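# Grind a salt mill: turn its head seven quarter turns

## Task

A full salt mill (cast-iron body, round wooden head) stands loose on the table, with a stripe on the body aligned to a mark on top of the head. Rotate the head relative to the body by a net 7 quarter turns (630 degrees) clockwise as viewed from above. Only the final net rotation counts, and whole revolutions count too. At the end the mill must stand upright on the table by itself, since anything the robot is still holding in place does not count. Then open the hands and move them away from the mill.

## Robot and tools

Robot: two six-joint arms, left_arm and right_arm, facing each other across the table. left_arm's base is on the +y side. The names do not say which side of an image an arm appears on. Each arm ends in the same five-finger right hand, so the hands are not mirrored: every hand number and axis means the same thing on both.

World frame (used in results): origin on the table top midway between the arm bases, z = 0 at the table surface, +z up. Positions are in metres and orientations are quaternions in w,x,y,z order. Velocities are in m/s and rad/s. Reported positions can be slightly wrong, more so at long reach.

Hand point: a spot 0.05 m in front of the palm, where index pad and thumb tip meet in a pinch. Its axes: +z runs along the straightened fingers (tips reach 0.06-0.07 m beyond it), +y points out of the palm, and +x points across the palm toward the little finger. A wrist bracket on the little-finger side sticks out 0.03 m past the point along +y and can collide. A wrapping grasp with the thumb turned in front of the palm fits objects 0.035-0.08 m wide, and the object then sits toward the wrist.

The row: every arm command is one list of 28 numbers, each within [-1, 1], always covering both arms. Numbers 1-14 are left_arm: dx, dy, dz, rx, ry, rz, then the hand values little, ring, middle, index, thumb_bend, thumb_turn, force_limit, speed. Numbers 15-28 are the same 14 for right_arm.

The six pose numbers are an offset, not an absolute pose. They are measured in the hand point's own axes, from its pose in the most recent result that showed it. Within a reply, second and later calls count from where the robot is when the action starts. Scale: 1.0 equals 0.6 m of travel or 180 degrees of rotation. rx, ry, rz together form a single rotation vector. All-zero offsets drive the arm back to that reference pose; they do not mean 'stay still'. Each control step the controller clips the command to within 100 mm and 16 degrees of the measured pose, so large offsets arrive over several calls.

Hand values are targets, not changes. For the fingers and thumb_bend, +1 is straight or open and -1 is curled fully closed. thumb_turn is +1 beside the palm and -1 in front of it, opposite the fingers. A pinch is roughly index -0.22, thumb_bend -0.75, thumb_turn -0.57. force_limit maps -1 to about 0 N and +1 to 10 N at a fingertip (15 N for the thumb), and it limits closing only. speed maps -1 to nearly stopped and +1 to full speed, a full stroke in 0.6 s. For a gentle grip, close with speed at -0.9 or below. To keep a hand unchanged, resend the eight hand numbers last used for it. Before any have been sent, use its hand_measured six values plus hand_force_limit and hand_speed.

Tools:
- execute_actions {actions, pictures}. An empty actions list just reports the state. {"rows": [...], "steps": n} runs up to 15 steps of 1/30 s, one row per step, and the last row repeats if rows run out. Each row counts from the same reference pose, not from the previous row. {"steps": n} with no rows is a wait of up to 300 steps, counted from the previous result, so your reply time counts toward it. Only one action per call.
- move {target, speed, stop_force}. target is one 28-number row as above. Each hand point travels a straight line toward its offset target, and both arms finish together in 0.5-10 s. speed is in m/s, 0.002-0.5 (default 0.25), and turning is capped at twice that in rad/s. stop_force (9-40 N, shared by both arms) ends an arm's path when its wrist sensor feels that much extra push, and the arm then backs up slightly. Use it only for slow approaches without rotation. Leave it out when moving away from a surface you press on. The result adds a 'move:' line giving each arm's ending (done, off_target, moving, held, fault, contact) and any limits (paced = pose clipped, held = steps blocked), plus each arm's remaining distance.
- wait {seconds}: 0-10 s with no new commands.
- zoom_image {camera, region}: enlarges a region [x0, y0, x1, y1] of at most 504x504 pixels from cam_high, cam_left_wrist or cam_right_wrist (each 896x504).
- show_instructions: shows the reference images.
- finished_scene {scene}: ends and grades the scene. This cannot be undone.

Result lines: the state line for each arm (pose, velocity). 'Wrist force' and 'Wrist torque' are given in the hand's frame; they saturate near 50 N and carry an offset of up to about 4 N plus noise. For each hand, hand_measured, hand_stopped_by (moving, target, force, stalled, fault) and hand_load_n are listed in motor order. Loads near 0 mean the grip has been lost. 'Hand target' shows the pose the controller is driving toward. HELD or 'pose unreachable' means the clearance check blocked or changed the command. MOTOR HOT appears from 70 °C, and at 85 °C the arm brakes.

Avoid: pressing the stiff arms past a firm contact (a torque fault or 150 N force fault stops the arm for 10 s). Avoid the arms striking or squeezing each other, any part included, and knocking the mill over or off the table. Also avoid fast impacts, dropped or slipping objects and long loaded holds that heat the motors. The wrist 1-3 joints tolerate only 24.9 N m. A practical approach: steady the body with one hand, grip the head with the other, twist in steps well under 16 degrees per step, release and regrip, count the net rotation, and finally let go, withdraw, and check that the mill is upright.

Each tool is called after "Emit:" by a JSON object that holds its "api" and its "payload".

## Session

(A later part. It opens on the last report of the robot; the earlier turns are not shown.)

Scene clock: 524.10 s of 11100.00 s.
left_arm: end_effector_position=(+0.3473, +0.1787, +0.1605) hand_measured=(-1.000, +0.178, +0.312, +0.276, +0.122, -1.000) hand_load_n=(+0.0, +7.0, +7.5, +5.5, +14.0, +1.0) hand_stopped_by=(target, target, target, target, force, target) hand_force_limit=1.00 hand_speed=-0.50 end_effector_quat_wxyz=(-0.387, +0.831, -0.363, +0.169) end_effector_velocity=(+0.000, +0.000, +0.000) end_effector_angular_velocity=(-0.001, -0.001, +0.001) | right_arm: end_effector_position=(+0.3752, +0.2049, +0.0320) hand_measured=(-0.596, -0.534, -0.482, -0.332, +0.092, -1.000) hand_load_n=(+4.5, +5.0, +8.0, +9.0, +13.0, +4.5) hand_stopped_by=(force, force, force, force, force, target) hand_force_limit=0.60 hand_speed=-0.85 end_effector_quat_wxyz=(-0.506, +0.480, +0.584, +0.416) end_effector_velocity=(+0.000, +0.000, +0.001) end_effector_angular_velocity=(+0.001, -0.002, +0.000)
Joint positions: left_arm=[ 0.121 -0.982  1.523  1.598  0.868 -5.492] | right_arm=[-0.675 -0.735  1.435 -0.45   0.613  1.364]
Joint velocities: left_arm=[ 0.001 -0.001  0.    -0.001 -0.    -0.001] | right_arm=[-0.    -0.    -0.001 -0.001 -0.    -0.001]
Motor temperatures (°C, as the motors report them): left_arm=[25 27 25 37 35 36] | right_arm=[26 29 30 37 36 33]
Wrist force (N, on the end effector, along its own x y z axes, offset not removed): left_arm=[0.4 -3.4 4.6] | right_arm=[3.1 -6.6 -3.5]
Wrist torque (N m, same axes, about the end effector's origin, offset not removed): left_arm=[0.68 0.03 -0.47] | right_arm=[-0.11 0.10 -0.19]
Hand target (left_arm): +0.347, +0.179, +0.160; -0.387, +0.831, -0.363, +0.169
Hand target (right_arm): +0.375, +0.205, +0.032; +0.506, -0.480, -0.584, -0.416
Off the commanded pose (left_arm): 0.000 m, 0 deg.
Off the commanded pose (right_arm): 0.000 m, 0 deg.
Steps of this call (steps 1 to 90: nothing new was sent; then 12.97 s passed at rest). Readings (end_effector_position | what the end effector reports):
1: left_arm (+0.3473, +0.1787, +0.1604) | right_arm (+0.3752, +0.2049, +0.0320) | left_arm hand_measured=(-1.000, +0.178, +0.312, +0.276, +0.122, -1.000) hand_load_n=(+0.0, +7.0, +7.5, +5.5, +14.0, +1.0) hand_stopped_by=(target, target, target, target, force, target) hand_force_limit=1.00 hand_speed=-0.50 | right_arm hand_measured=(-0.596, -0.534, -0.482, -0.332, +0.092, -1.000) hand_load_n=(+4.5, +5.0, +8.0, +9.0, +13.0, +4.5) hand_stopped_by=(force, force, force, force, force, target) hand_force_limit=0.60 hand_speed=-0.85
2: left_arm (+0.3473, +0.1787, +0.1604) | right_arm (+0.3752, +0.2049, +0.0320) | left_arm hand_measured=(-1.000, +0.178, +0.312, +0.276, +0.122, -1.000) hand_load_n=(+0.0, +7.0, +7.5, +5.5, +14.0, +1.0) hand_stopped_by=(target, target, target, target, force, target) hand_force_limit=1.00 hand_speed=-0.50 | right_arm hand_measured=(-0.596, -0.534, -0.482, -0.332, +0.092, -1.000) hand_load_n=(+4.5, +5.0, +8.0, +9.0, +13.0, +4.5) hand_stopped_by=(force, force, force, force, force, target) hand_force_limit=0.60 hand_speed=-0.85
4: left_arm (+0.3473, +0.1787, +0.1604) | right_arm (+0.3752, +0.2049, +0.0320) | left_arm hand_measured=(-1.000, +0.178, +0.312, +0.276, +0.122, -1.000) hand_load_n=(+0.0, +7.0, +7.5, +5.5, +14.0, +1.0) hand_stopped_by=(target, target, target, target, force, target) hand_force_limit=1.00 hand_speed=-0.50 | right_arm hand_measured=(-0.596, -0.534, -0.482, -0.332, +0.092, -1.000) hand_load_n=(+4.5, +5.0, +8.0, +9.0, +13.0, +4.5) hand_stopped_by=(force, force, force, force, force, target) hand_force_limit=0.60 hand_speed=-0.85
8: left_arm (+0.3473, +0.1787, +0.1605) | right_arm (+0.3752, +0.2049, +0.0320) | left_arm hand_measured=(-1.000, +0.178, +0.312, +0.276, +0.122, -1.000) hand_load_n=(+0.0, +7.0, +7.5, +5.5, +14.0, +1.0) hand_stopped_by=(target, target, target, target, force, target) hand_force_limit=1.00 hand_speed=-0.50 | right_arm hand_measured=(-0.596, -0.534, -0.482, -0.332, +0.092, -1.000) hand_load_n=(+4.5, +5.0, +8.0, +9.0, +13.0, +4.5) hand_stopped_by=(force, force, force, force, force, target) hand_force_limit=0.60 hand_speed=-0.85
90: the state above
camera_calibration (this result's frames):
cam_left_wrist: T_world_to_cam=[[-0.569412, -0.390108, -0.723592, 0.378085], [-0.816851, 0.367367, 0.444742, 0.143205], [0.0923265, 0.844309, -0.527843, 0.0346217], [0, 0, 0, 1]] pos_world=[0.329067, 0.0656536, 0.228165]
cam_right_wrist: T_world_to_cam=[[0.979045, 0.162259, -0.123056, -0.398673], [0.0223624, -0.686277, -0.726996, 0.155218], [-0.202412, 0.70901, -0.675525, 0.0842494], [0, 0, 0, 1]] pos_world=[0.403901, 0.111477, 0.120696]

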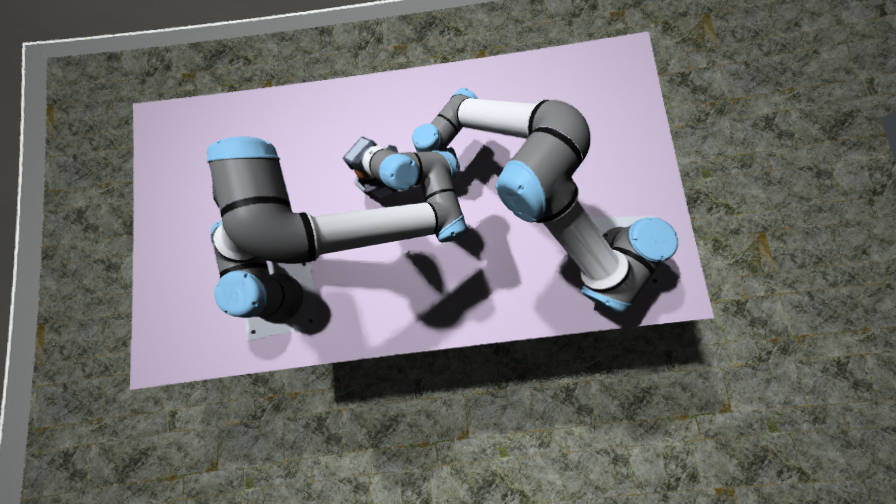

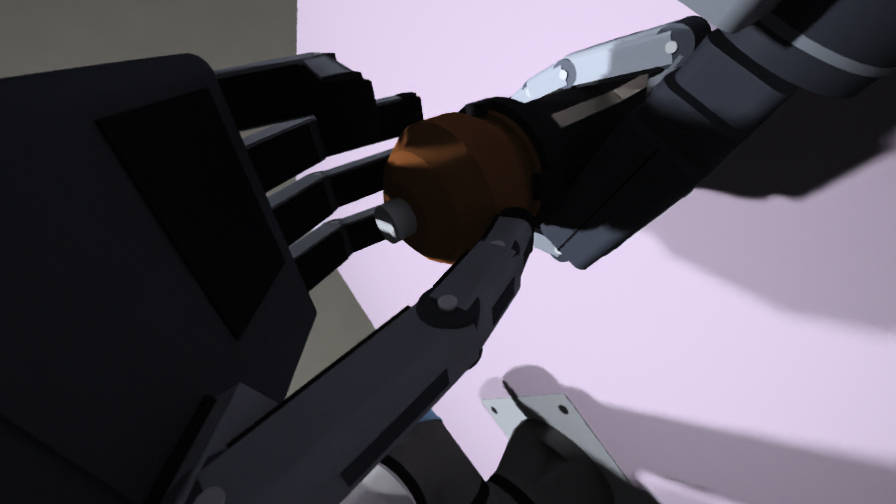

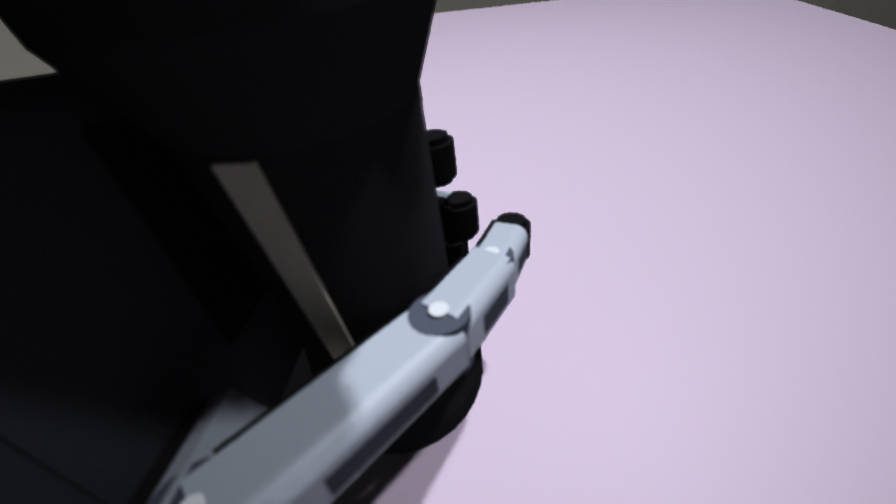

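Emit:
{"api": "move", "payload": {"target": [0.0001,-0.01131,0.01270,0,0.1558,0.1307,-1,0.176,0.310,0.274,0.09,-1,1,-0.5,0,0,0,0,0,0,-1,-1,-1,-1,-1,-1,0.6,-0.85], "speed": 0.27}}

Emit:
{"api": "move", "payload": {"target": [0.0001,-0.01131,0.01270,0,0.1558,0.1307,-1,0.176,0.310,0.274,0.09,-1,1,-0.5,0,0,0,0,0,0,-1,-1,-1,-1,-1,-1,0.6,-0.85], "speed": 0.27}}

Emit:
{"api": "move", "payload": {"target": [0.0001,-0.01112,0.01286,0,0.1558,0.1307,-1,0.176,0.310,0.274,0.09,-1,1,-0.5,0,0,0,0,0,0,-1,-1,-1,-1,-1,-1,0.6,-0.85], "speed": 0.27}}

Emit:
{"api": "move", "payload": {"target": [0.0001,-0.01061,0.01329,0,0.1558,0.1307,-1,0.176,0.310,0.274,0.09,-1,1,-0.5,0,0,0,0,0,0,-1,-1,-1,-1,-1,-1,0.6,-0.85], "speed": 0.27}}

Emit:
{"api": "move", "payload": {"target": [0.0001,-0.01048,0.01340,0,0.1558,0.1307,-1,0.176,0.310,0.274,0.09,-1,1,-0.5,0,0,0,0,0,0,-1,-1,-1,-1,-1,-1,0.6,-0.85], "speed": 0.27}}

Emit:
{"api": "move", "payload": {"target": [0.0001,-0.01074,0.01318,0,0.1558,0.1307,-1,0.176,0.310,0.274,0.09,-1,1,-0.5,0,0,0,0,0,0,-1,-1,-1,-1,-1,-1,0.6,-0.85], "speed": 0.27}}

Emit:
{"api": "move", "payload": {"target": [0.0384,-0.0061,-0.0238,0,-0.4475,-0.3761,-1,0.42,0.54,0.56,0.62,-1,1,1,0,0,0,0,0,0,-1,-1,-1,-1,-1,-1,0.6,-0.85], "speed": 0.45}}

Scene clock: 541.77 s of 11100.00 s.
left_arm: end_effector_position=(+0.3547, +0.1856, +0.1609) hand_measured=(-1.000, +0.178, +0.312, +0.276, +0.122, -1.000) hand_load_n=(+0.0, +7.0, +9.0, +6.0, +13.5, -2.0) hand_stopped_by=(target, target, target, target, force, target) hand_force_limit=1.00 hand_speed=-0.50 end_effector_quat_wxyz=(-0.315, +0.675, -0.604, +0.282) end_effector_velocity=(+0.000, +0.001, -0.001) end_effector_angular_velocity=(-0.001, +0.006, -0.014) | right_arm: end_effector_position=(+0.3752, +0.2049, +0.0320) hand_measured=(-0.596, -0.534, -0.482, -0.332, +0.092, -1.000) hand_load_n=(+4.5, +5.0, +8.0, +9.0, +13.0, +4.5) hand_stopped_by=(force, force, force, force, force, target) hand_force_limit=0.60 hand_speed=-0.85 end_effector_quat_wxyz=(-0.506, +0.480, +0.584, +0.416) end_effector_velocity=(-0.001, -0.000, -0.001) end_effector_angular_velocity=(-0.001, +0.002, +0.000)
Joint positions: left_arm=[ 0.034 -1.223  1.747  1.066  0.697 -4.739] | right_arm=[-0.675 -0.735  1.435 -0.45   0.613  1.364]
Joint velocities: left_arm=[ 0.003 -0.01   0.007 -0.018  0.006  0.027] | right_arm=[ 0.    -0.     0.001  0.001 -0.     0.   ]
Motor temperatures (°C, as the motors report them): left_arm=[25 27 25 37 35 36] | right_arm=[26 29 30 37 36 33]
Wrist force (N, on the end effector, along its own x y z axes, offset not removed): left_arm=[0.7 -3.5 10.2] | right_arm=[3.0 -9.5 1.9]
Wrist torque (N m, same axes, about the end effector's origin, offset not removed): left_arm=[0.77 -0.21 -0.32] | right_arm=[-0.66 -0.01 -0.74]
Hand target (left_arm): +0.355, +0.186, +0.161; -0.314, +0.675, -0.605, +0.283
Hand target (right_arm): +0.375, +0.205, +0.032; +0.506, -0.480, -0.584, -0.416
Off the commanded pose (left_arm): 0.000 m, 0 deg.
Off the commanded pose (right_arm): 0.000 m, 0 deg.
After step 90, 12.90 s passed at rest.
move: done
camera_calibration (this result's frames):
cam_left_wrist: T_world_to_cam=[[-0.688692, 0.0247473, -0.724631, 0.350831], [-0.439251, 0.780898, 0.444135, -0.0640127], [0.576854, 0.624168, -0.526928, -0.10274], [0, 0, 0, 1]] pos_world=[0.272763, 0.105432, 0.228517]
cam_right_wrist: T_world_to_cam=[[0.979045, 0.162264, -0.12305, -0.398674], [0.0223684, -0.686271, -0.727002, 0.155217], [-0.202412, 0.709015, -0.67552, 0.0842484], [0, 0, 0, 1]] pos_world=[0.403901, 0.111478, 0.120698]

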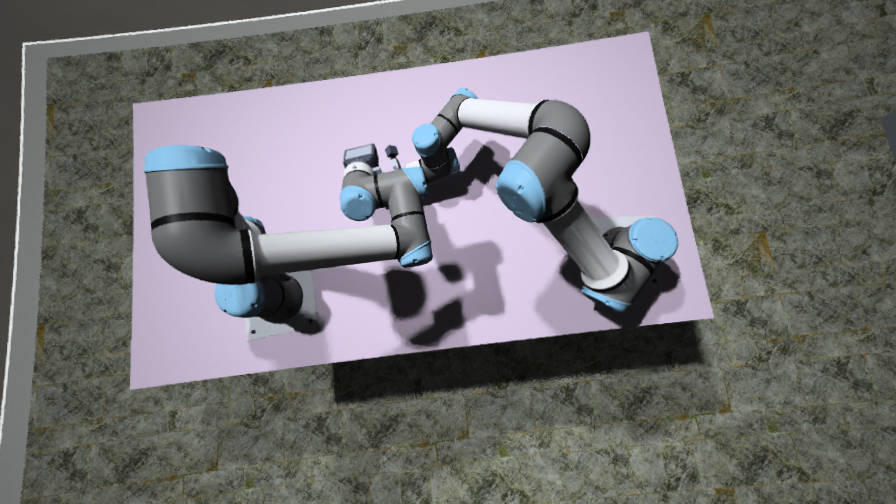

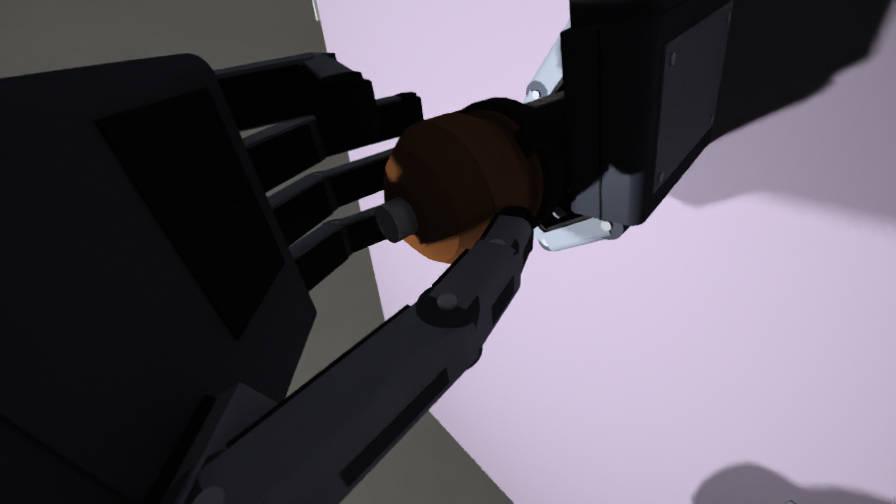

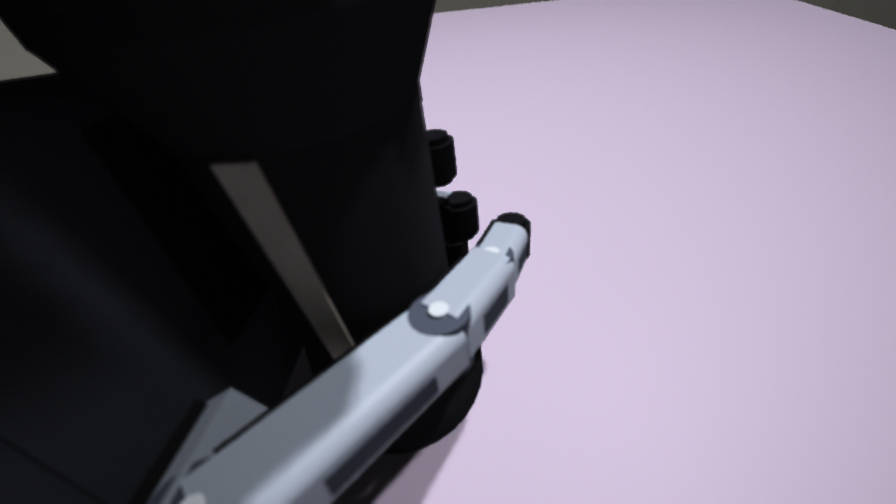

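Scene clock: 543.53 s of 11100.00 s.
left_arm: end_effector_position=(+0.3649, +0.1867, +0.1614) hand_measured=(-1.000, +0.178, +0.312, +0.276, +0.122, -1.000) hand_load_n=(+0.0, +4.5, +9.0, +7.5, +13.0, -2.5) hand_stopped_by=(target, target, target, target, force, target) hand_force_limit=1.00 hand_speed=-0.50 end_effector_quat_wxyz=(-0.211, +0.452, -0.785, +0.367) end_effector_velocity=(+0.000, -0.000, -0.000) end_effector_angular_velocity=(-0.003, +0.004, -0.014) | right_arm: end_effector_position=(+0.3752, +0.2049, +0.0320) hand_measured=(-0.596, -0.534, -0.482, -0.332, +0.092, -1.000) hand_load_n=(+5.0, +5.5, +8.5, +9.0, +12.5, +4.0) hand_stopped_by=(force, force, force, force, force, target) hand_force_limit=0.60 hand_speed=-0.85 end_effector_quat_wxyz=(-0.506, +0.480, +0.584, +0.416) end_effector_velocity=(-0.000, -0.000, -0.000) end_effector_angular_velocity=(-0.001, +0.001, -0.001)
Joint positions: left_arm=[ 0.103 -1.528  1.945  0.505  0.936 -3.804] | right_arm=[-0.675 -0.735  1.435 -0.45   0.613  1.364]
Joint velocities: left_arm=[ 0.007 -0.006  0.003 -0.01   0.016  0.018] | right_arm=[ 0.    -0.     0.     0.001  0.001  0.   ]
Motor temperatures (°C, as the motors report them): left_arm=[25 27 25 37 35 36] | right_arm=[26 29 30 37 36 33]
Wrist force (N, on the end effector, along its own x y z axes, offset not removed): left_arm=[-2.2 -3.3 7.5] | right_arm=[0.5 -7.5 7.0]
Wrist torque (N m, same axes, about the end effector's origin, offset not removed): left_arm=[1.04 0.18 -0.45] | right_arm=[-0.73 -0.19 -0.49]
Hand target (left_arm): +0.365, +0.187, +0.161; +0.211, -0.451, +0.786, -0.367
Hand target (right_arm): +0.375, +0.205, +0.032; +0.506, -0.480, -0.584, -0.416
Off the commanded pose (left_arm): 0.000 m, 0 deg.
Off the commanded pose (right_arm): 0.000 m, 0 deg.
move: done
camera_calibration (this result's frames):
cam_left_wrist: T_world_to_cam=[[-0.538534, 0.42951, -0.724915, 0.227822], [0.110305, 0.88886, 0.444703, -0.281398], [0.835352, 0.159526, -0.526059, -0.116799], [0, 0, 0, 1]] pos_world=[0.251298, 0.170904, 0.228848]
cam_right_wrist: T_world_to_cam=[[0.979044, 0.162263, -0.123058, -0.398672], [0.0223635, -0.686276, -0.726997, 0.155218], [-0.202416, 0.70901, -0.675523, 0.0842506], [0, 0, 0, 1]] pos_world=[0.4039, 0.111477, 0.120696]

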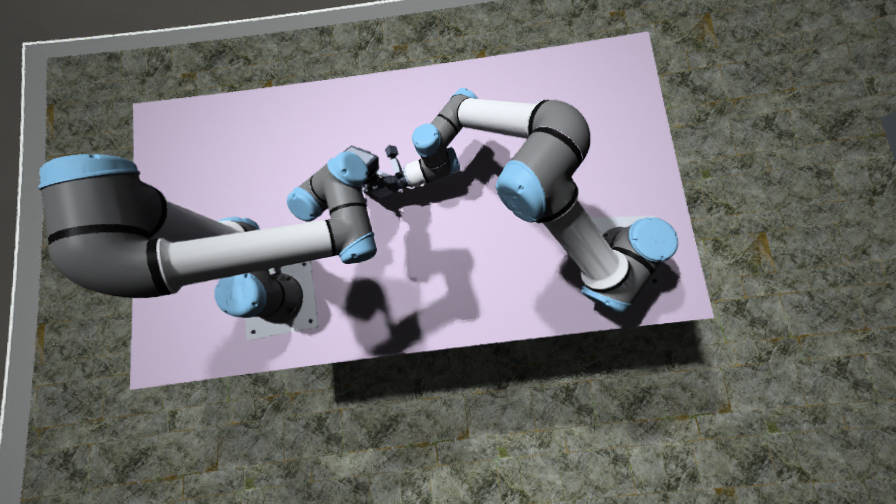

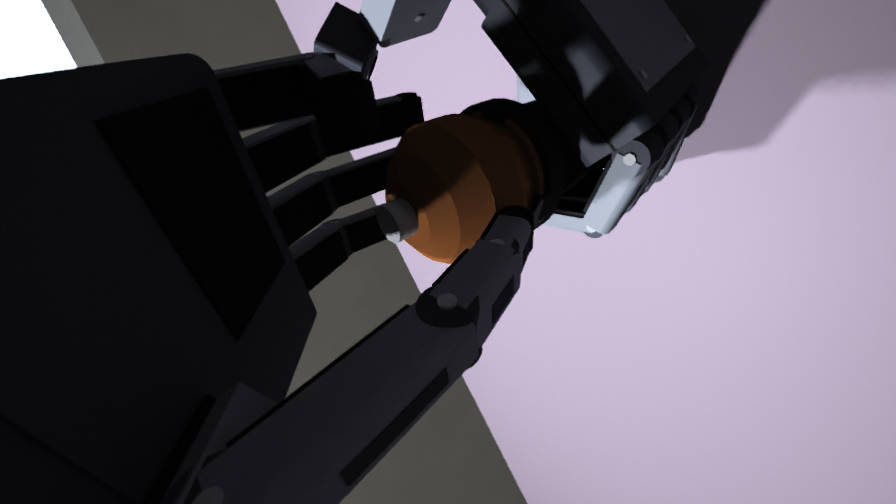

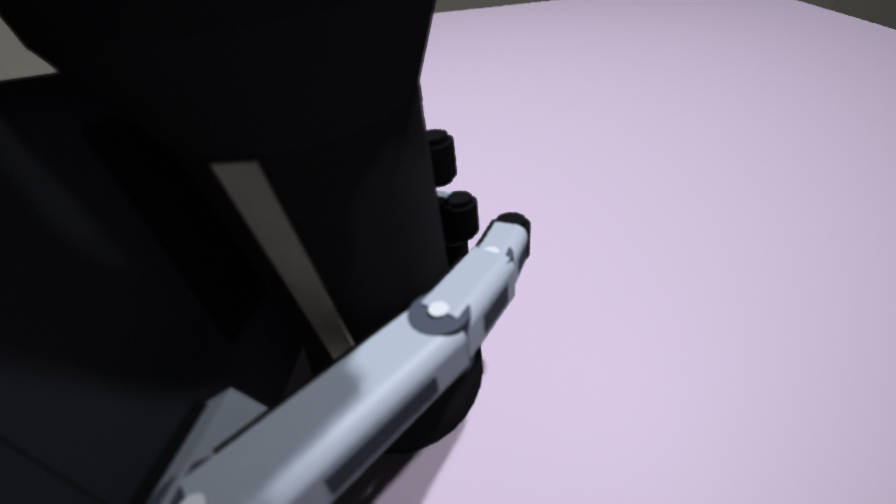

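Scene clock: 545.30 s of 11100.00 s.
left_arm: end_effector_position=(+0.3738, +0.1815, +0.1616) hand_measured=(-1.000, +0.178, +0.312, +0.276, +0.122, -1.000) hand_load_n=(+0.0, +3.0, +8.5, +8.0, +13.0, -2.5) hand_stopped_by=(target, target, target, target, force, target) hand_force_limit=1.00 hand_speed=-0.50 end_effector_quat_wxyz=(-0.086, +0.183, -0.887, +0.414) end_effector_velocity=(+0.000, +0.000, -0.001) end_effector_angular_velocity=(+0.002, +0.005, -0.014) | right_arm: end_effector_position=(+0.3752, +0.2049, +0.0320) hand_measured=(-0.596, -0.534, -0.482, -0.332, +0.092, -1.000) hand_load_n=(+5.5, +6.0, +8.5, +9.0, +12.5, +4.0) hand_stopped_by=(force, force, force, force, force, target) hand_force_limit=0.60 hand_speed=-0.85 end_effector_quat_wxyz=(-0.506, +0.480, +0.584, +0.416) end_effector_velocity=(-0.000, -0.000, -0.000) end_effector_angular_velocity=(-0.000, +0.000, -0.000)
Joint positions: left_arm=[ 0.4   -1.602  1.975  0.325  1.609 -3.107] | right_arm=[-0.675 -0.735  1.435 -0.45   0.613  1.364]
Joint velocities: left_arm=[ 0.011  0.006 -0.004  0.003  0.021  0.013] | right_arm=[-0.    -0.     0.001 -0.001  0.     0.001]
Motor temperatures (°C, as the motors report them): left_arm=[25 27 25 37 35 36] | right_arm=[26 29 30 37 36 33]
Wrist force (N, on the end effector, along its own x y z axes, offset not removed): left_arm=[-2.9 -1.0 4.5] | right_arm=[-2.1 -0.8 7.6]
Wrist torque (N m, same axes, about the end effector's origin, offset not removed): left_arm=[1.25 -0.19 -0.36] | right_arm=[-0.24 0.05 -0.29]
Hand target (left_arm): +0.374, +0.182, +0.161; +0.086, -0.182, +0.888, -0.414
Hand target (right_arm): +0.375, +0.205, +0.032; +0.506, -0.480, -0.584, -0.416
Off the commanded pose (left_arm): 0.000 m, 0 deg.
Off the commanded pose (right_arm): 0.000 m, 0 deg.
move: done
camera_calibration (this result's frames):
cam_left_wrist: T_world_to_cam=[[-0.176619, 0.666054, -0.724692, 0.0567201], [0.616823, 0.648656, 0.445842, -0.423813], [0.76703, -0.368262, -0.525402, -0.00210351], [0, 0, 0, 1]] pos_world=[0.273049, 0.236356, 0.228953]
cam_right_wrist: T_world_to_cam=[[0.979044, 0.162263, -0.123057, -0.398672], [0.0223637, -0.686276, -0.726997, 0.155218], [-0.202416, 0.709011, -0.675523, 0.0842506], [0, 0, 0, 1]] pos_world=[0.4039, 0.111477, 0.120697]

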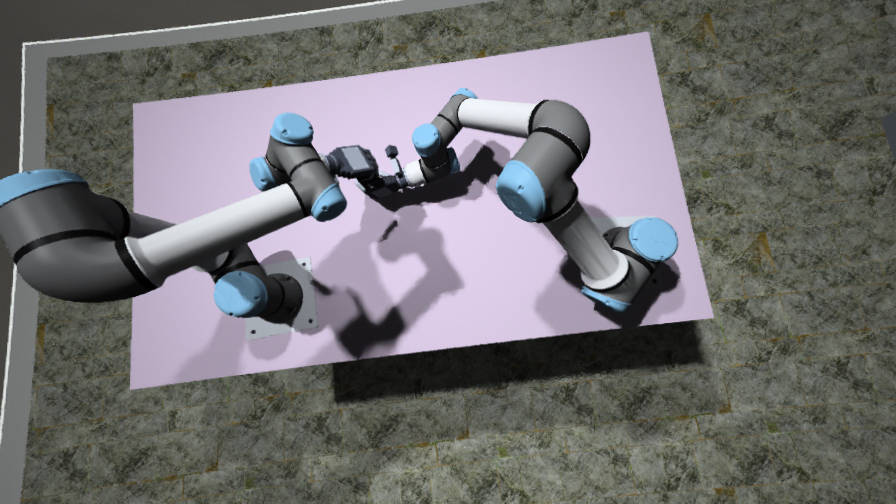

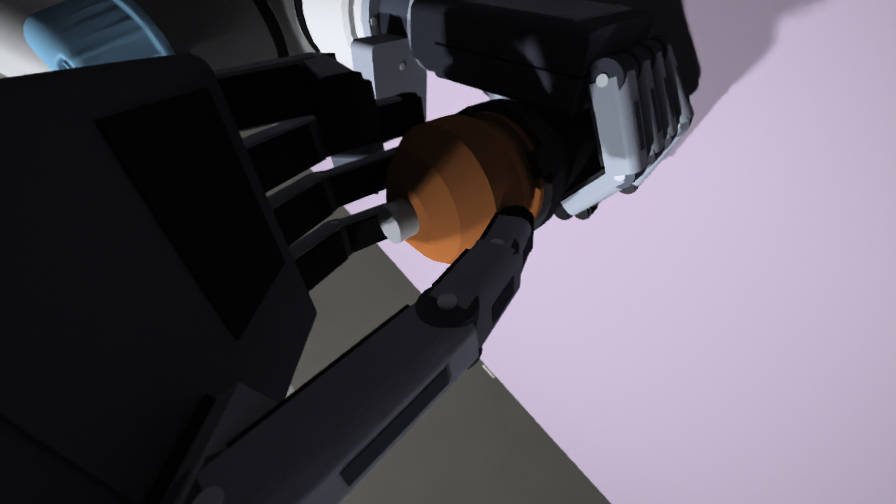

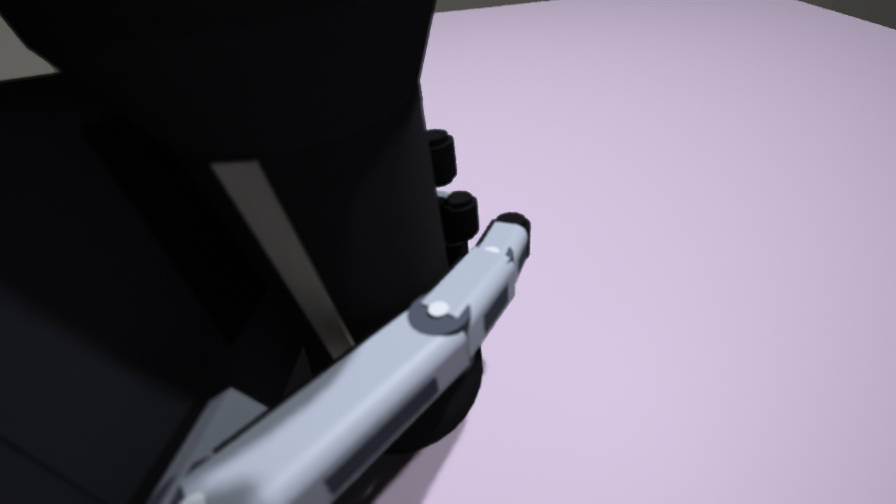

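Scene clock: 547.10 s of 11100.00 s.
left_arm: end_effector_position=(+0.3779, +0.1721, +0.1612) hand_measured=(-1.000, +0.178, +0.312, +0.276, +0.122, -1.000) hand_load_n=(+0.0, +2.5, +7.0, +6.5, +14.0, -3.0) hand_stopped_by=(target, target, target, target, force, target) hand_force_limit=1.00 hand_speed=-0.50 end_effector_quat_wxyz=(-0.047, +0.105, +0.900, -0.420) end_effector_velocity=(-0.000, +0.001, -0.001) end_effector_angular_velocity=(+0.004, +0.002, -0.013) | right_arm: end_effector_position=(+0.3752, +0.2049, +0.0320) hand_measured=(-0.596, -0.534, -0.482, -0.332, +0.092, -1.000) hand_load_n=(+5.5, +5.5, +8.5, +8.5, +12.5, +4.5) hand_stopped_by=(force, force, force, force, force, target) hand_force_limit=0.60 hand_speed=-0.85 end_effector_quat_wxyz=(-0.506, +0.480, +0.584, +0.416) end_effector_velocity=(-0.000, +0.000, +0.000) end_effector_angular_velocity=(-0.000, -0.001, +0.001)
Joint positions: left_arm=[ 0.68  -1.363  1.767  0.571  2.253 -2.388] | right_arm=[-0.675 -0.735  1.435 -0.45   0.613  1.364]
Joint velocities: left_arm=[ 0.004  0.009 -0.006  0.014  0.008  0.019] | right_arm=[ 0.    -0.    -0.001  0.002 -0.001 -0.002]
Motor temperatures (°C, as the motors report them): left_arm=[25 27 25 37 35 36] | right_arm=[26 29 30 37 36 33]
Wrist force (N, on the end effector, along its own x y z axes, offset not removed): left_arm=[-3.4 -6.9 -1.8] | right_arm=[0.9 -2.2 6.2]
Wrist torque (N m, same axes, about the end effector's origin, offset not removed): left_arm=[0.48 -0.46 -0.50] | right_arm=[-0.44 -0.30 -0.09]
Hand target (left_arm): +0.378, +0.172, +0.161; -0.048, +0.105, +0.900, -0.420
Hand target (right_arm): +0.375, +0.205, +0.032; +0.506, -0.480, -0.584, -0.416
Off the commanded pose (left_arm): 0.000 m, 0 deg.
Off the commanded pose (right_arm): 0.000 m, 0 deg.
move: done
camera_calibration (this result's frames):
cam_left_wrist: T_world_to_cam=[[0.255523, 0.640933, -0.723819, -0.0956925], [0.881236, 0.153535, 0.447047, -0.434929], [0.397658, -0.752086, -0.525581, 0.196788], [0, 0, 0, 1]] pos_world=[0.329472, 0.276111, 0.228598]
cam_right_wrist: T_world_to_cam=[[0.979044, 0.162263, -0.123057, -0.398672], [0.0223636, -0.686276, -0.726997, 0.155218], [-0.202416, 0.709011, -0.675523, 0.0842507], [0, 0, 0, 1]] pos_world=[0.4039, 0.111477, 0.120697]

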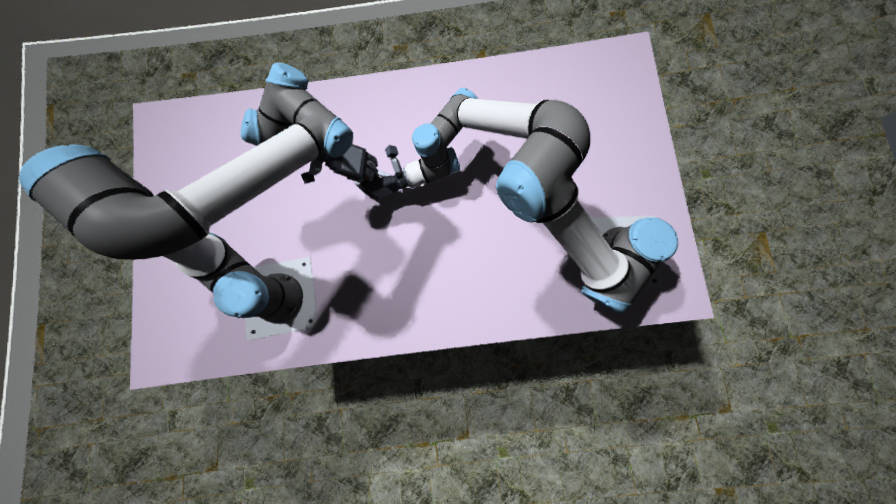

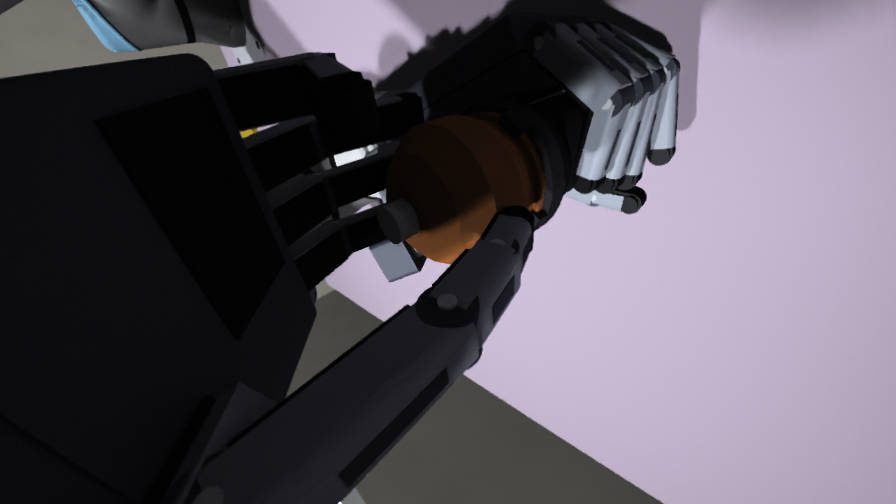

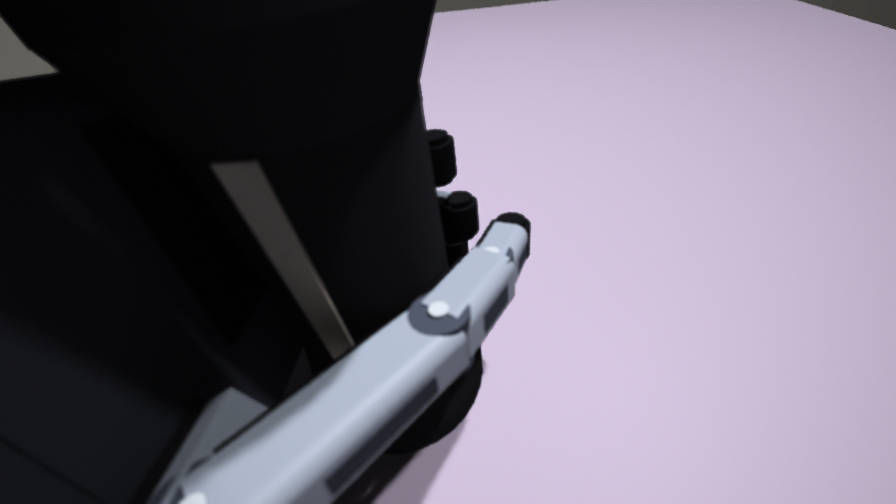

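Scene clock: 548.90 s of 11100.00 s.
left_arm: end_effector_position=(+0.3753, +0.1622, +0.1607) hand_measured=(-1.000, +0.178, +0.312, +0.276, +0.124, -1.000) hand_load_n=(+0.0, +1.0, +5.5, +6.0, +14.5, -8.0) hand_stopped_by=(target, target, target, target, force, target) hand_force_limit=1.00 hand_speed=-0.50 end_effector_quat_wxyz=(-0.176, +0.382, +0.822, -0.383) end_effector_velocity=(+0.000, +0.001, -0.000) end_effector_angular_velocity=(+0.003, +0.004, -0.013) | right_arm: end_effector_position=(+0.3752, +0.2049, +0.0320) hand_measured=(-0.596, -0.534, -0.482, -0.332, +0.092, -1.000) hand_load_n=(+4.5, +5.0, +8.0, +8.5, +12.5, +4.5) hand_stopped_by=(force, force, force, force, force, target) hand_force_limit=0.60 hand_speed=-0.85 end_effector_quat_wxyz=(-0.506, +0.480, +0.584, +0.416) end_effector_velocity=(+0.000, -0.000, +0.000) end_effector_angular_velocity=(-0.000, +0.000, -0.000)
Joint positions: left_arm=[ 0.759 -1.035  1.493  1.246  2.434 -1.392] | right_arm=[-0.675 -0.735  1.435 -0.45   0.613  1.364]
Joint velocities: left_arm=[ 0.002  0.009 -0.006  0.021 -0.002  0.023] | right_arm=[-0.    -0.    -0.     0.001  0.     0.   ]
Motor temperatures (°C, as the motors report them): left_arm=[25 27 25 37 35 36] | right_arm=[26 29 30 37 36 33]
Wrist force (N, on the end effector, along its own x y z axes, offset not removed): left_arm=[3.0 -10.0 -15.7] | right_arm=[0.1 -3.6 -4.5]
Wrist torque (N m, same axes, about the end effector's origin, offset not removed): left_arm=[0.47 0.20 -0.64] | right_arm=[-0.36 0.78 0.08]
Hand target (left_arm): +0.375, +0.162, +0.161; -0.177, +0.383, +0.822, -0.383
Hand target (right_arm): +0.375, +0.205, +0.032; +0.506, -0.480, -0.584, -0.416
Off the commanded pose (left_arm): 0.000 m, 0 deg.
Off the commanded pose (right_arm): 0.000 m, 0 deg.
move: done
camera_calibration (this result's frames):
cam_left_wrist: T_world_to_cam=[[0.587969, 0.363462, -0.722626, -0.169037], [0.798706, -0.402145, 0.447603, -0.309875], [-0.127914, -0.840342, -0.526748, 0.401878], [0, 0, 0, 1]] pos_world=[0.398293, 0.274539, 0.228239]
cam_right_wrist: T_world_to_cam=[[0.979044, 0.162263, -0.123057, -0.398672], [0.0223634, -0.686276, -0.726997, 0.155218], [-0.202416, 0.709011, -0.675523, 0.0842507], [0, 0, 0, 1]] pos_world=[0.4039, 0.111477, 0.120697]

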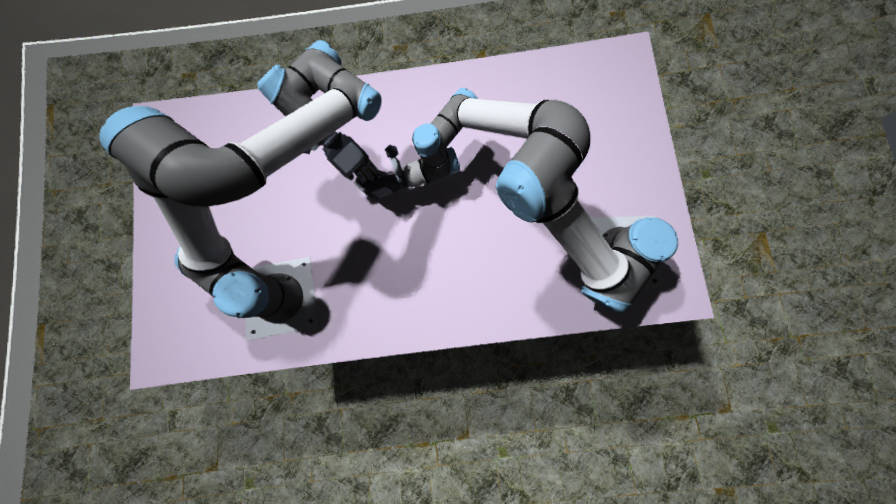

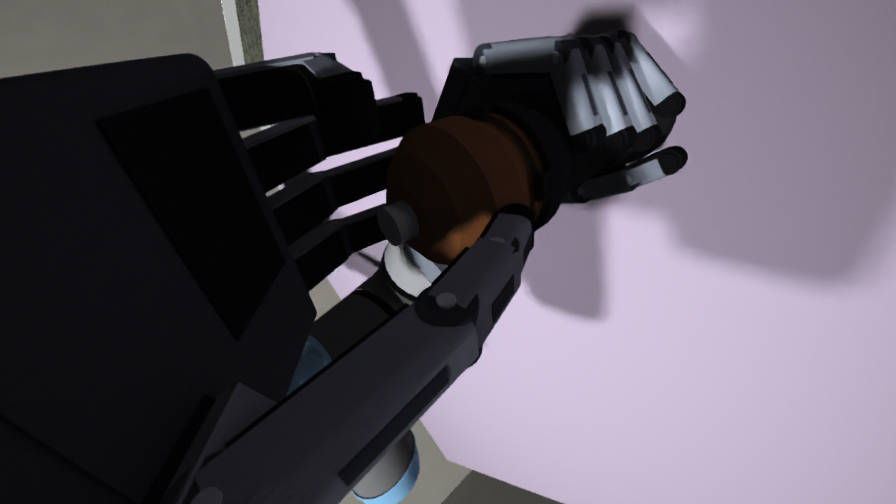

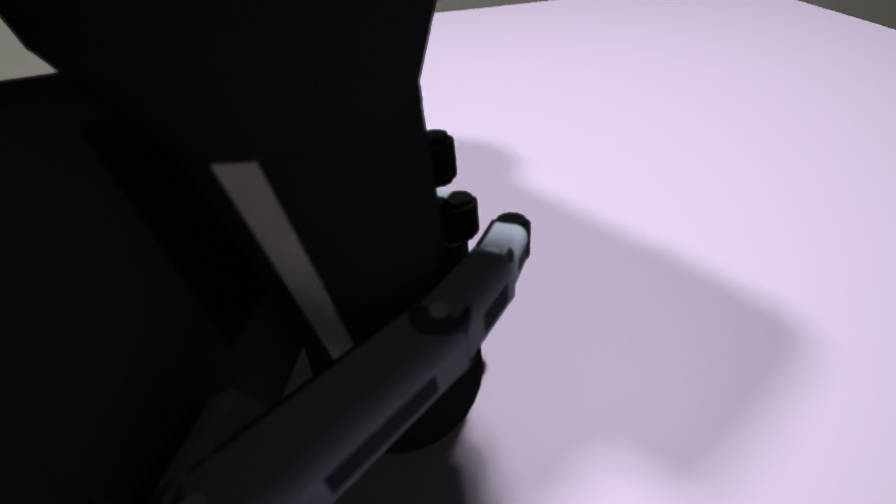

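Scene clock: 550.63 s of 11100.00 s.
left_arm: end_effector_position=(+0.3674, +0.1558, +0.1605) hand_measured=(-1.000, +0.178, +0.312, +0.276, +0.124, -1.000) hand_load_n=(+0.0, +1.0, +5.5, +5.5, +14.5, -10.5) hand_stopped_by=(target, target, target, target, force, target) hand_force_limit=1.00 hand_speed=-0.50 end_effector_quat_wxyz=(-0.288, +0.620, +0.661, -0.308) end_effector_velocity=(-0.000, -0.000, -0.000) end_effector_angular_velocity=(+0.001, +0.002, -0.016) | right_arm: end_effector_position=(+0.3752, +0.2049, +0.0320) hand_measured=(-0.596, -0.534, -0.482, -0.332, +0.092, -1.000) hand_load_n=(+4.5, +5.0, +8.0, +8.5, +12.5, +4.5) hand_stopped_by=(force, force, force, force, force, target) hand_force_limit=0.60 hand_speed=-0.85 end_effector_quat_wxyz=(-0.506, +0.480, +0.584, +0.416) end_effector_velocity=(+0.001, +0.001, +0.001) end_effector_angular_velocity=(+0.002, -0.004, +0.000)
Joint positions: left_arm=[ 0.7   -0.84   1.292  1.767  2.199 -0.658] | right_arm=[-0.675 -0.735  1.435 -0.45   0.613  1.364]
Joint velocities: left_arm=[-0.002  0.005 -0.005  0.01  -0.007  0.013] | right_arm=[-0.    -0.    -0.002 -0.001 -0.    -0.002]
Motor temperatures (°C, as the motors report them): left_arm=[25 27 25 37 35 36] | right_arm=[26 29 30 37 36 33]
Wrist force (N, on the end effector, along its own x y z axes, offset not removed): left_arm=[9.2 -8.1 -17.6] | right_arm=[2.2 -5.7 -6.8]
Wrist torque (N m, same axes, about the end effector's origin, offset not removed): left_arm=[0.30 0.10 -0.40] | right_arm=[-0.35 0.72 -0.27]
Hand target (left_arm): +0.367, +0.156, +0.161; -0.288, +0.621, +0.661, -0.308
Hand target (right_arm): +0.375, +0.205, +0.032; +0.506, -0.480, -0.584, -0.416
Off the commanded pose (left_arm): 0.000 m, 0 deg.
Off the commanded pose (right_arm): 0.000 m, 0 deg.
move: done
camera_calibration (this result's frames):
cam_left_wrist: T_world_to_cam=[[0.689457, -0.0572522, -0.722061, -0.133944], [0.401852, -0.799151, 0.447071, -0.0983535], [-0.602631, -0.598398, -0.527973, 0.532272], [0, 0, 0, 1]] pos_world=[0.452636, 0.232242, 0.22828]
cam_right_wrist: T_world_to_cam=[[0.979044, 0.162263, -0.123058, -0.398672], [0.0223634, -0.686276, -0.726997, 0.155218], [-0.202416, 0.70901, -0.675523, 0.0842507], [0, 0, 0, 1]] pos_world=[0.4039, 0.111477, 0.120696]

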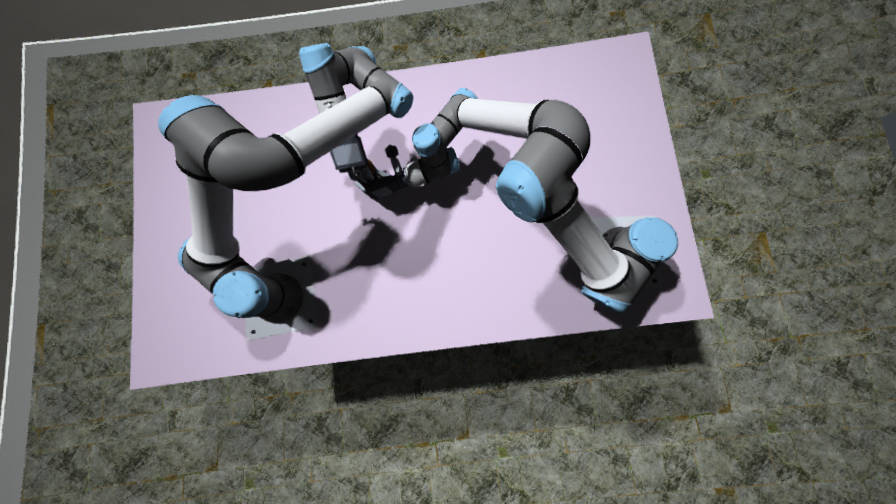

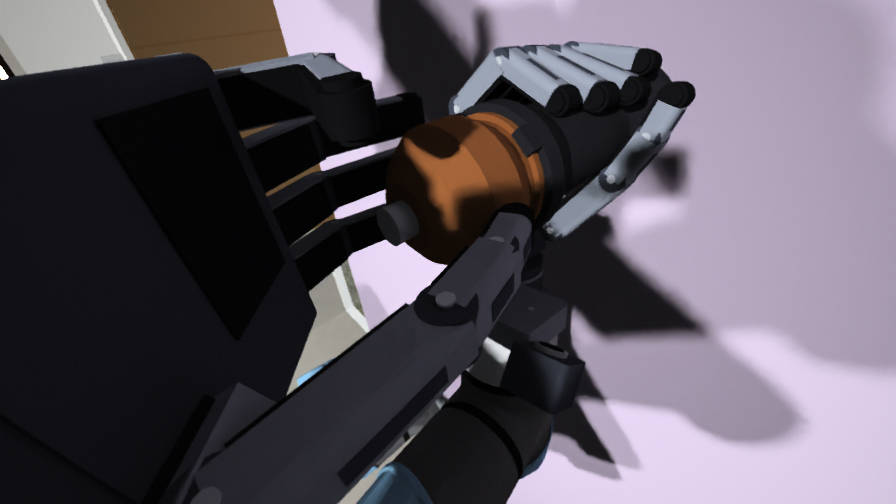

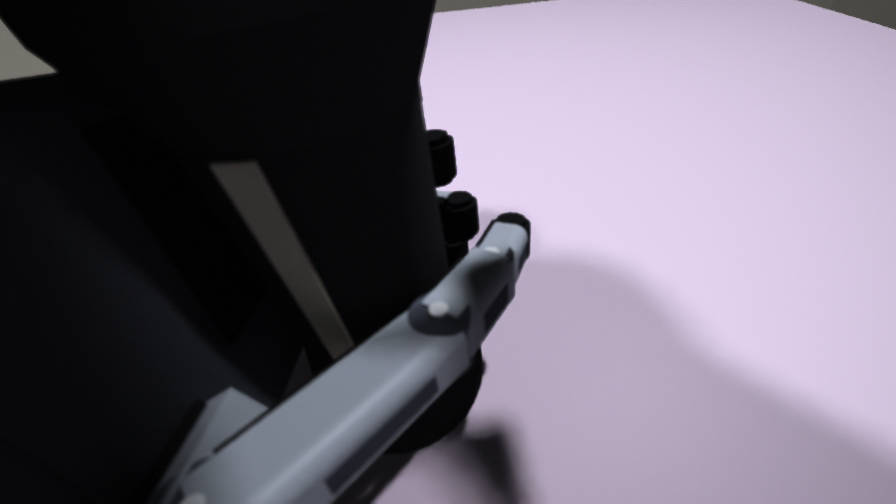

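Scene clock: 553.43 s of 11100.00 s.
left_arm: end_effector_position=(+0.3746, +0.1792, +0.1730) hand_measured=(-1.000, +0.420, +0.540, +0.560, +0.620, -1.000) hand_load_n=(+0.0, +0.0, +0.0, +0.0, +0.0, +0.0) hand_stopped_by=(target, target, target, target, target, target) hand_force_limit=1.00 hand_speed=1.00 end_effector_quat_wxyz=(-0.070, +0.149, -0.894, +0.417) end_effector_velocity=(-0.000, -0.000, -0.000) end_effector_angular_velocity=(+0.003, -0.004, +0.012) | right_arm: end_effector_position=(+0.3752, +0.2049, +0.0320) hand_measured=(-0.596, -0.534, -0.482, -0.332, +0.092, -1.000) hand_load_n=(+5.5, +6.0, +8.5, +9.0, +12.5, +4.5) hand_stopped_by=(force, force, force, force, force, target) hand_force_limit=0.60 hand_speed=-0.85 end_effector_quat_wxyz=(-0.506, +0.480, +0.584, +0.416) end_effector_velocity=(-0.000, -0.000, -0.000) end_effector_angular_velocity=(-0.001, +0.002, +0.000)
Joint positions: left_arm=[ 0.44  -1.595  1.938  0.361  1.699 -3.032] | right_arm=[-0.675 -0.735  1.435 -0.45   0.613  1.364]
Joint velocities: left_arm=[-0.01  -0.002  0.003 -0.001 -0.02  -0.011] | right_arm=[-0.    -0.     0.001  0.001 -0.     0.001]
Motor temperatures (°C, as the motors report them): left_arm=[25 27 25 37 35 36] | right_arm=[26 29 30 37 36 33]
Wrist force (N, on the end effector, along its own x y z axes, offset not removed): left_arm=[-2.9 1.5 -1.7] | right_arm=[0.6 0.6 0.0]
Wrist torque (N m, same axes, about the end effector's origin, offset not removed): left_arm=[0.59 0.57 -0.34] | right_arm=[0.24 0.07 0.23]
Hand target (left_arm): +0.375, +0.179, +0.173; +0.071, -0.149, +0.894, -0.417
Hand target (right_arm): +0.375, +0.205, +0.032; +0.506, -0.480, -0.584, -0.416
Off the commanded pose (left_arm): 0.001 m, 0 deg.
Off the commanded pose (right_arm): 0.000 m, 0 deg.
move: done
camera_calibration (this result's frames):
cam_left_wrist: T_world_to_cam=[[-0.125696, 0.677408, -0.724789, 0.0455617], [0.665032, 0.599661, 0.445128, -0.43701], [0.736161, -0.426057, -0.525873, 0.0244247], [0, 0, 0, 1]] pos_world=[0.278372, 0.2416, 0.240392]
cam_right_wrist: T_world_to_cam=[[0.979044, 0.162263, -0.123058, -0.398672], [0.0223633, -0.686276, -0.726997, 0.155218], [-0.202416, 0.709011, -0.675523, 0.0842507], [0, 0, 0, 1]] pos_world=[0.4039, 0.111477, 0.120697]

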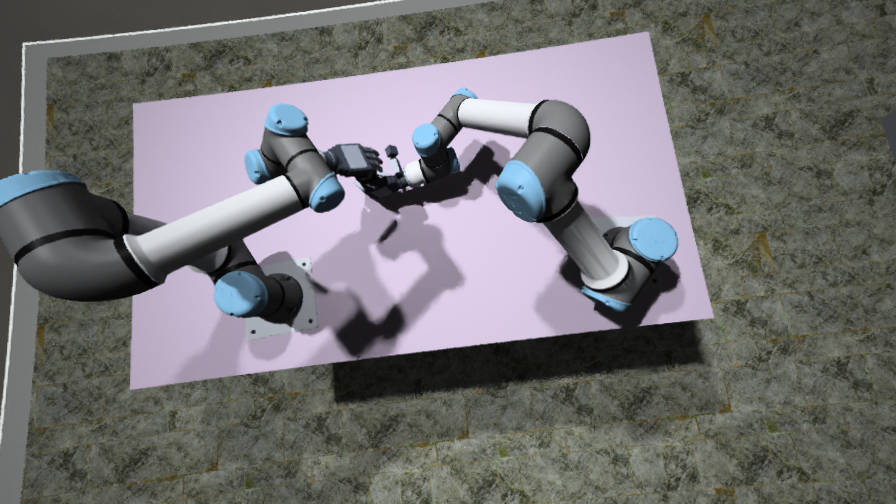

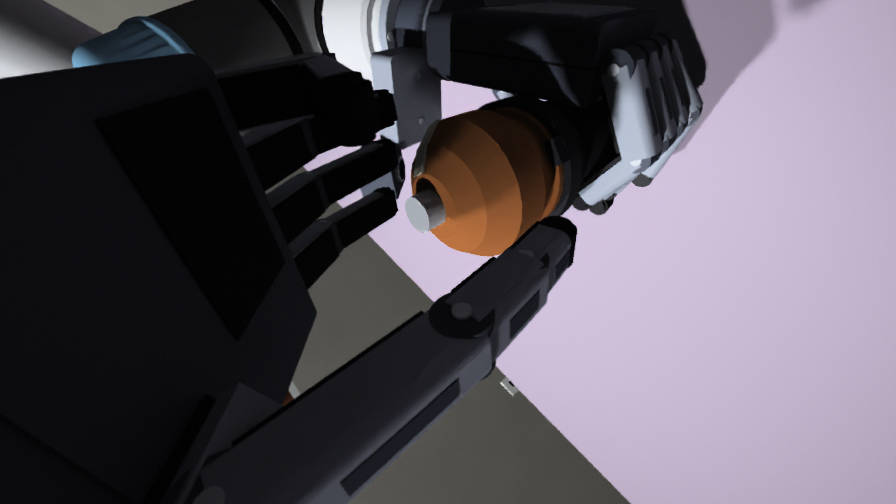

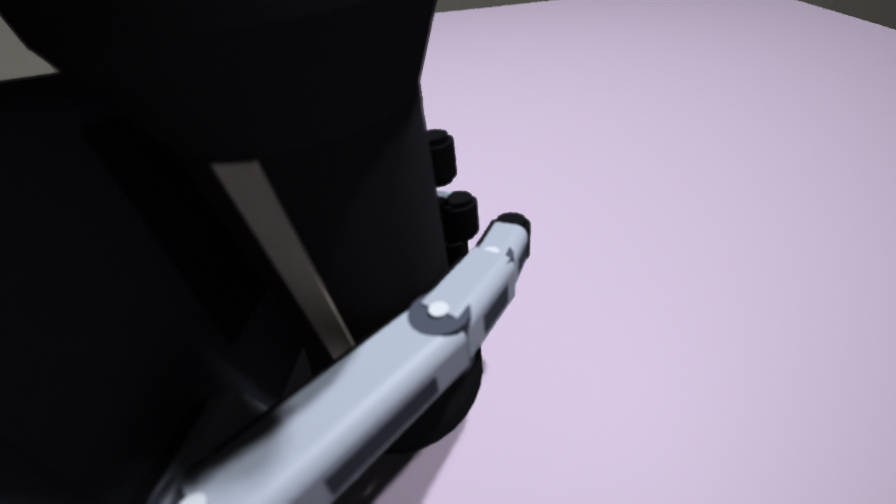

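Emit:
{"api": "zoom_image", "payload": {"camera": "cam_left_wrist", "region": [380, 80, 600, 270]}}

Region (380, 80, 600, 270) of cam_left_wrist's 896x504 image, scaled by 2.291, with more detail than that image has; it fills the top 435 rows of this view, and the rest is white.

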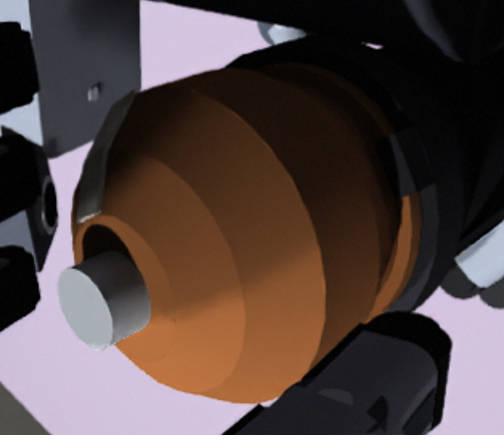

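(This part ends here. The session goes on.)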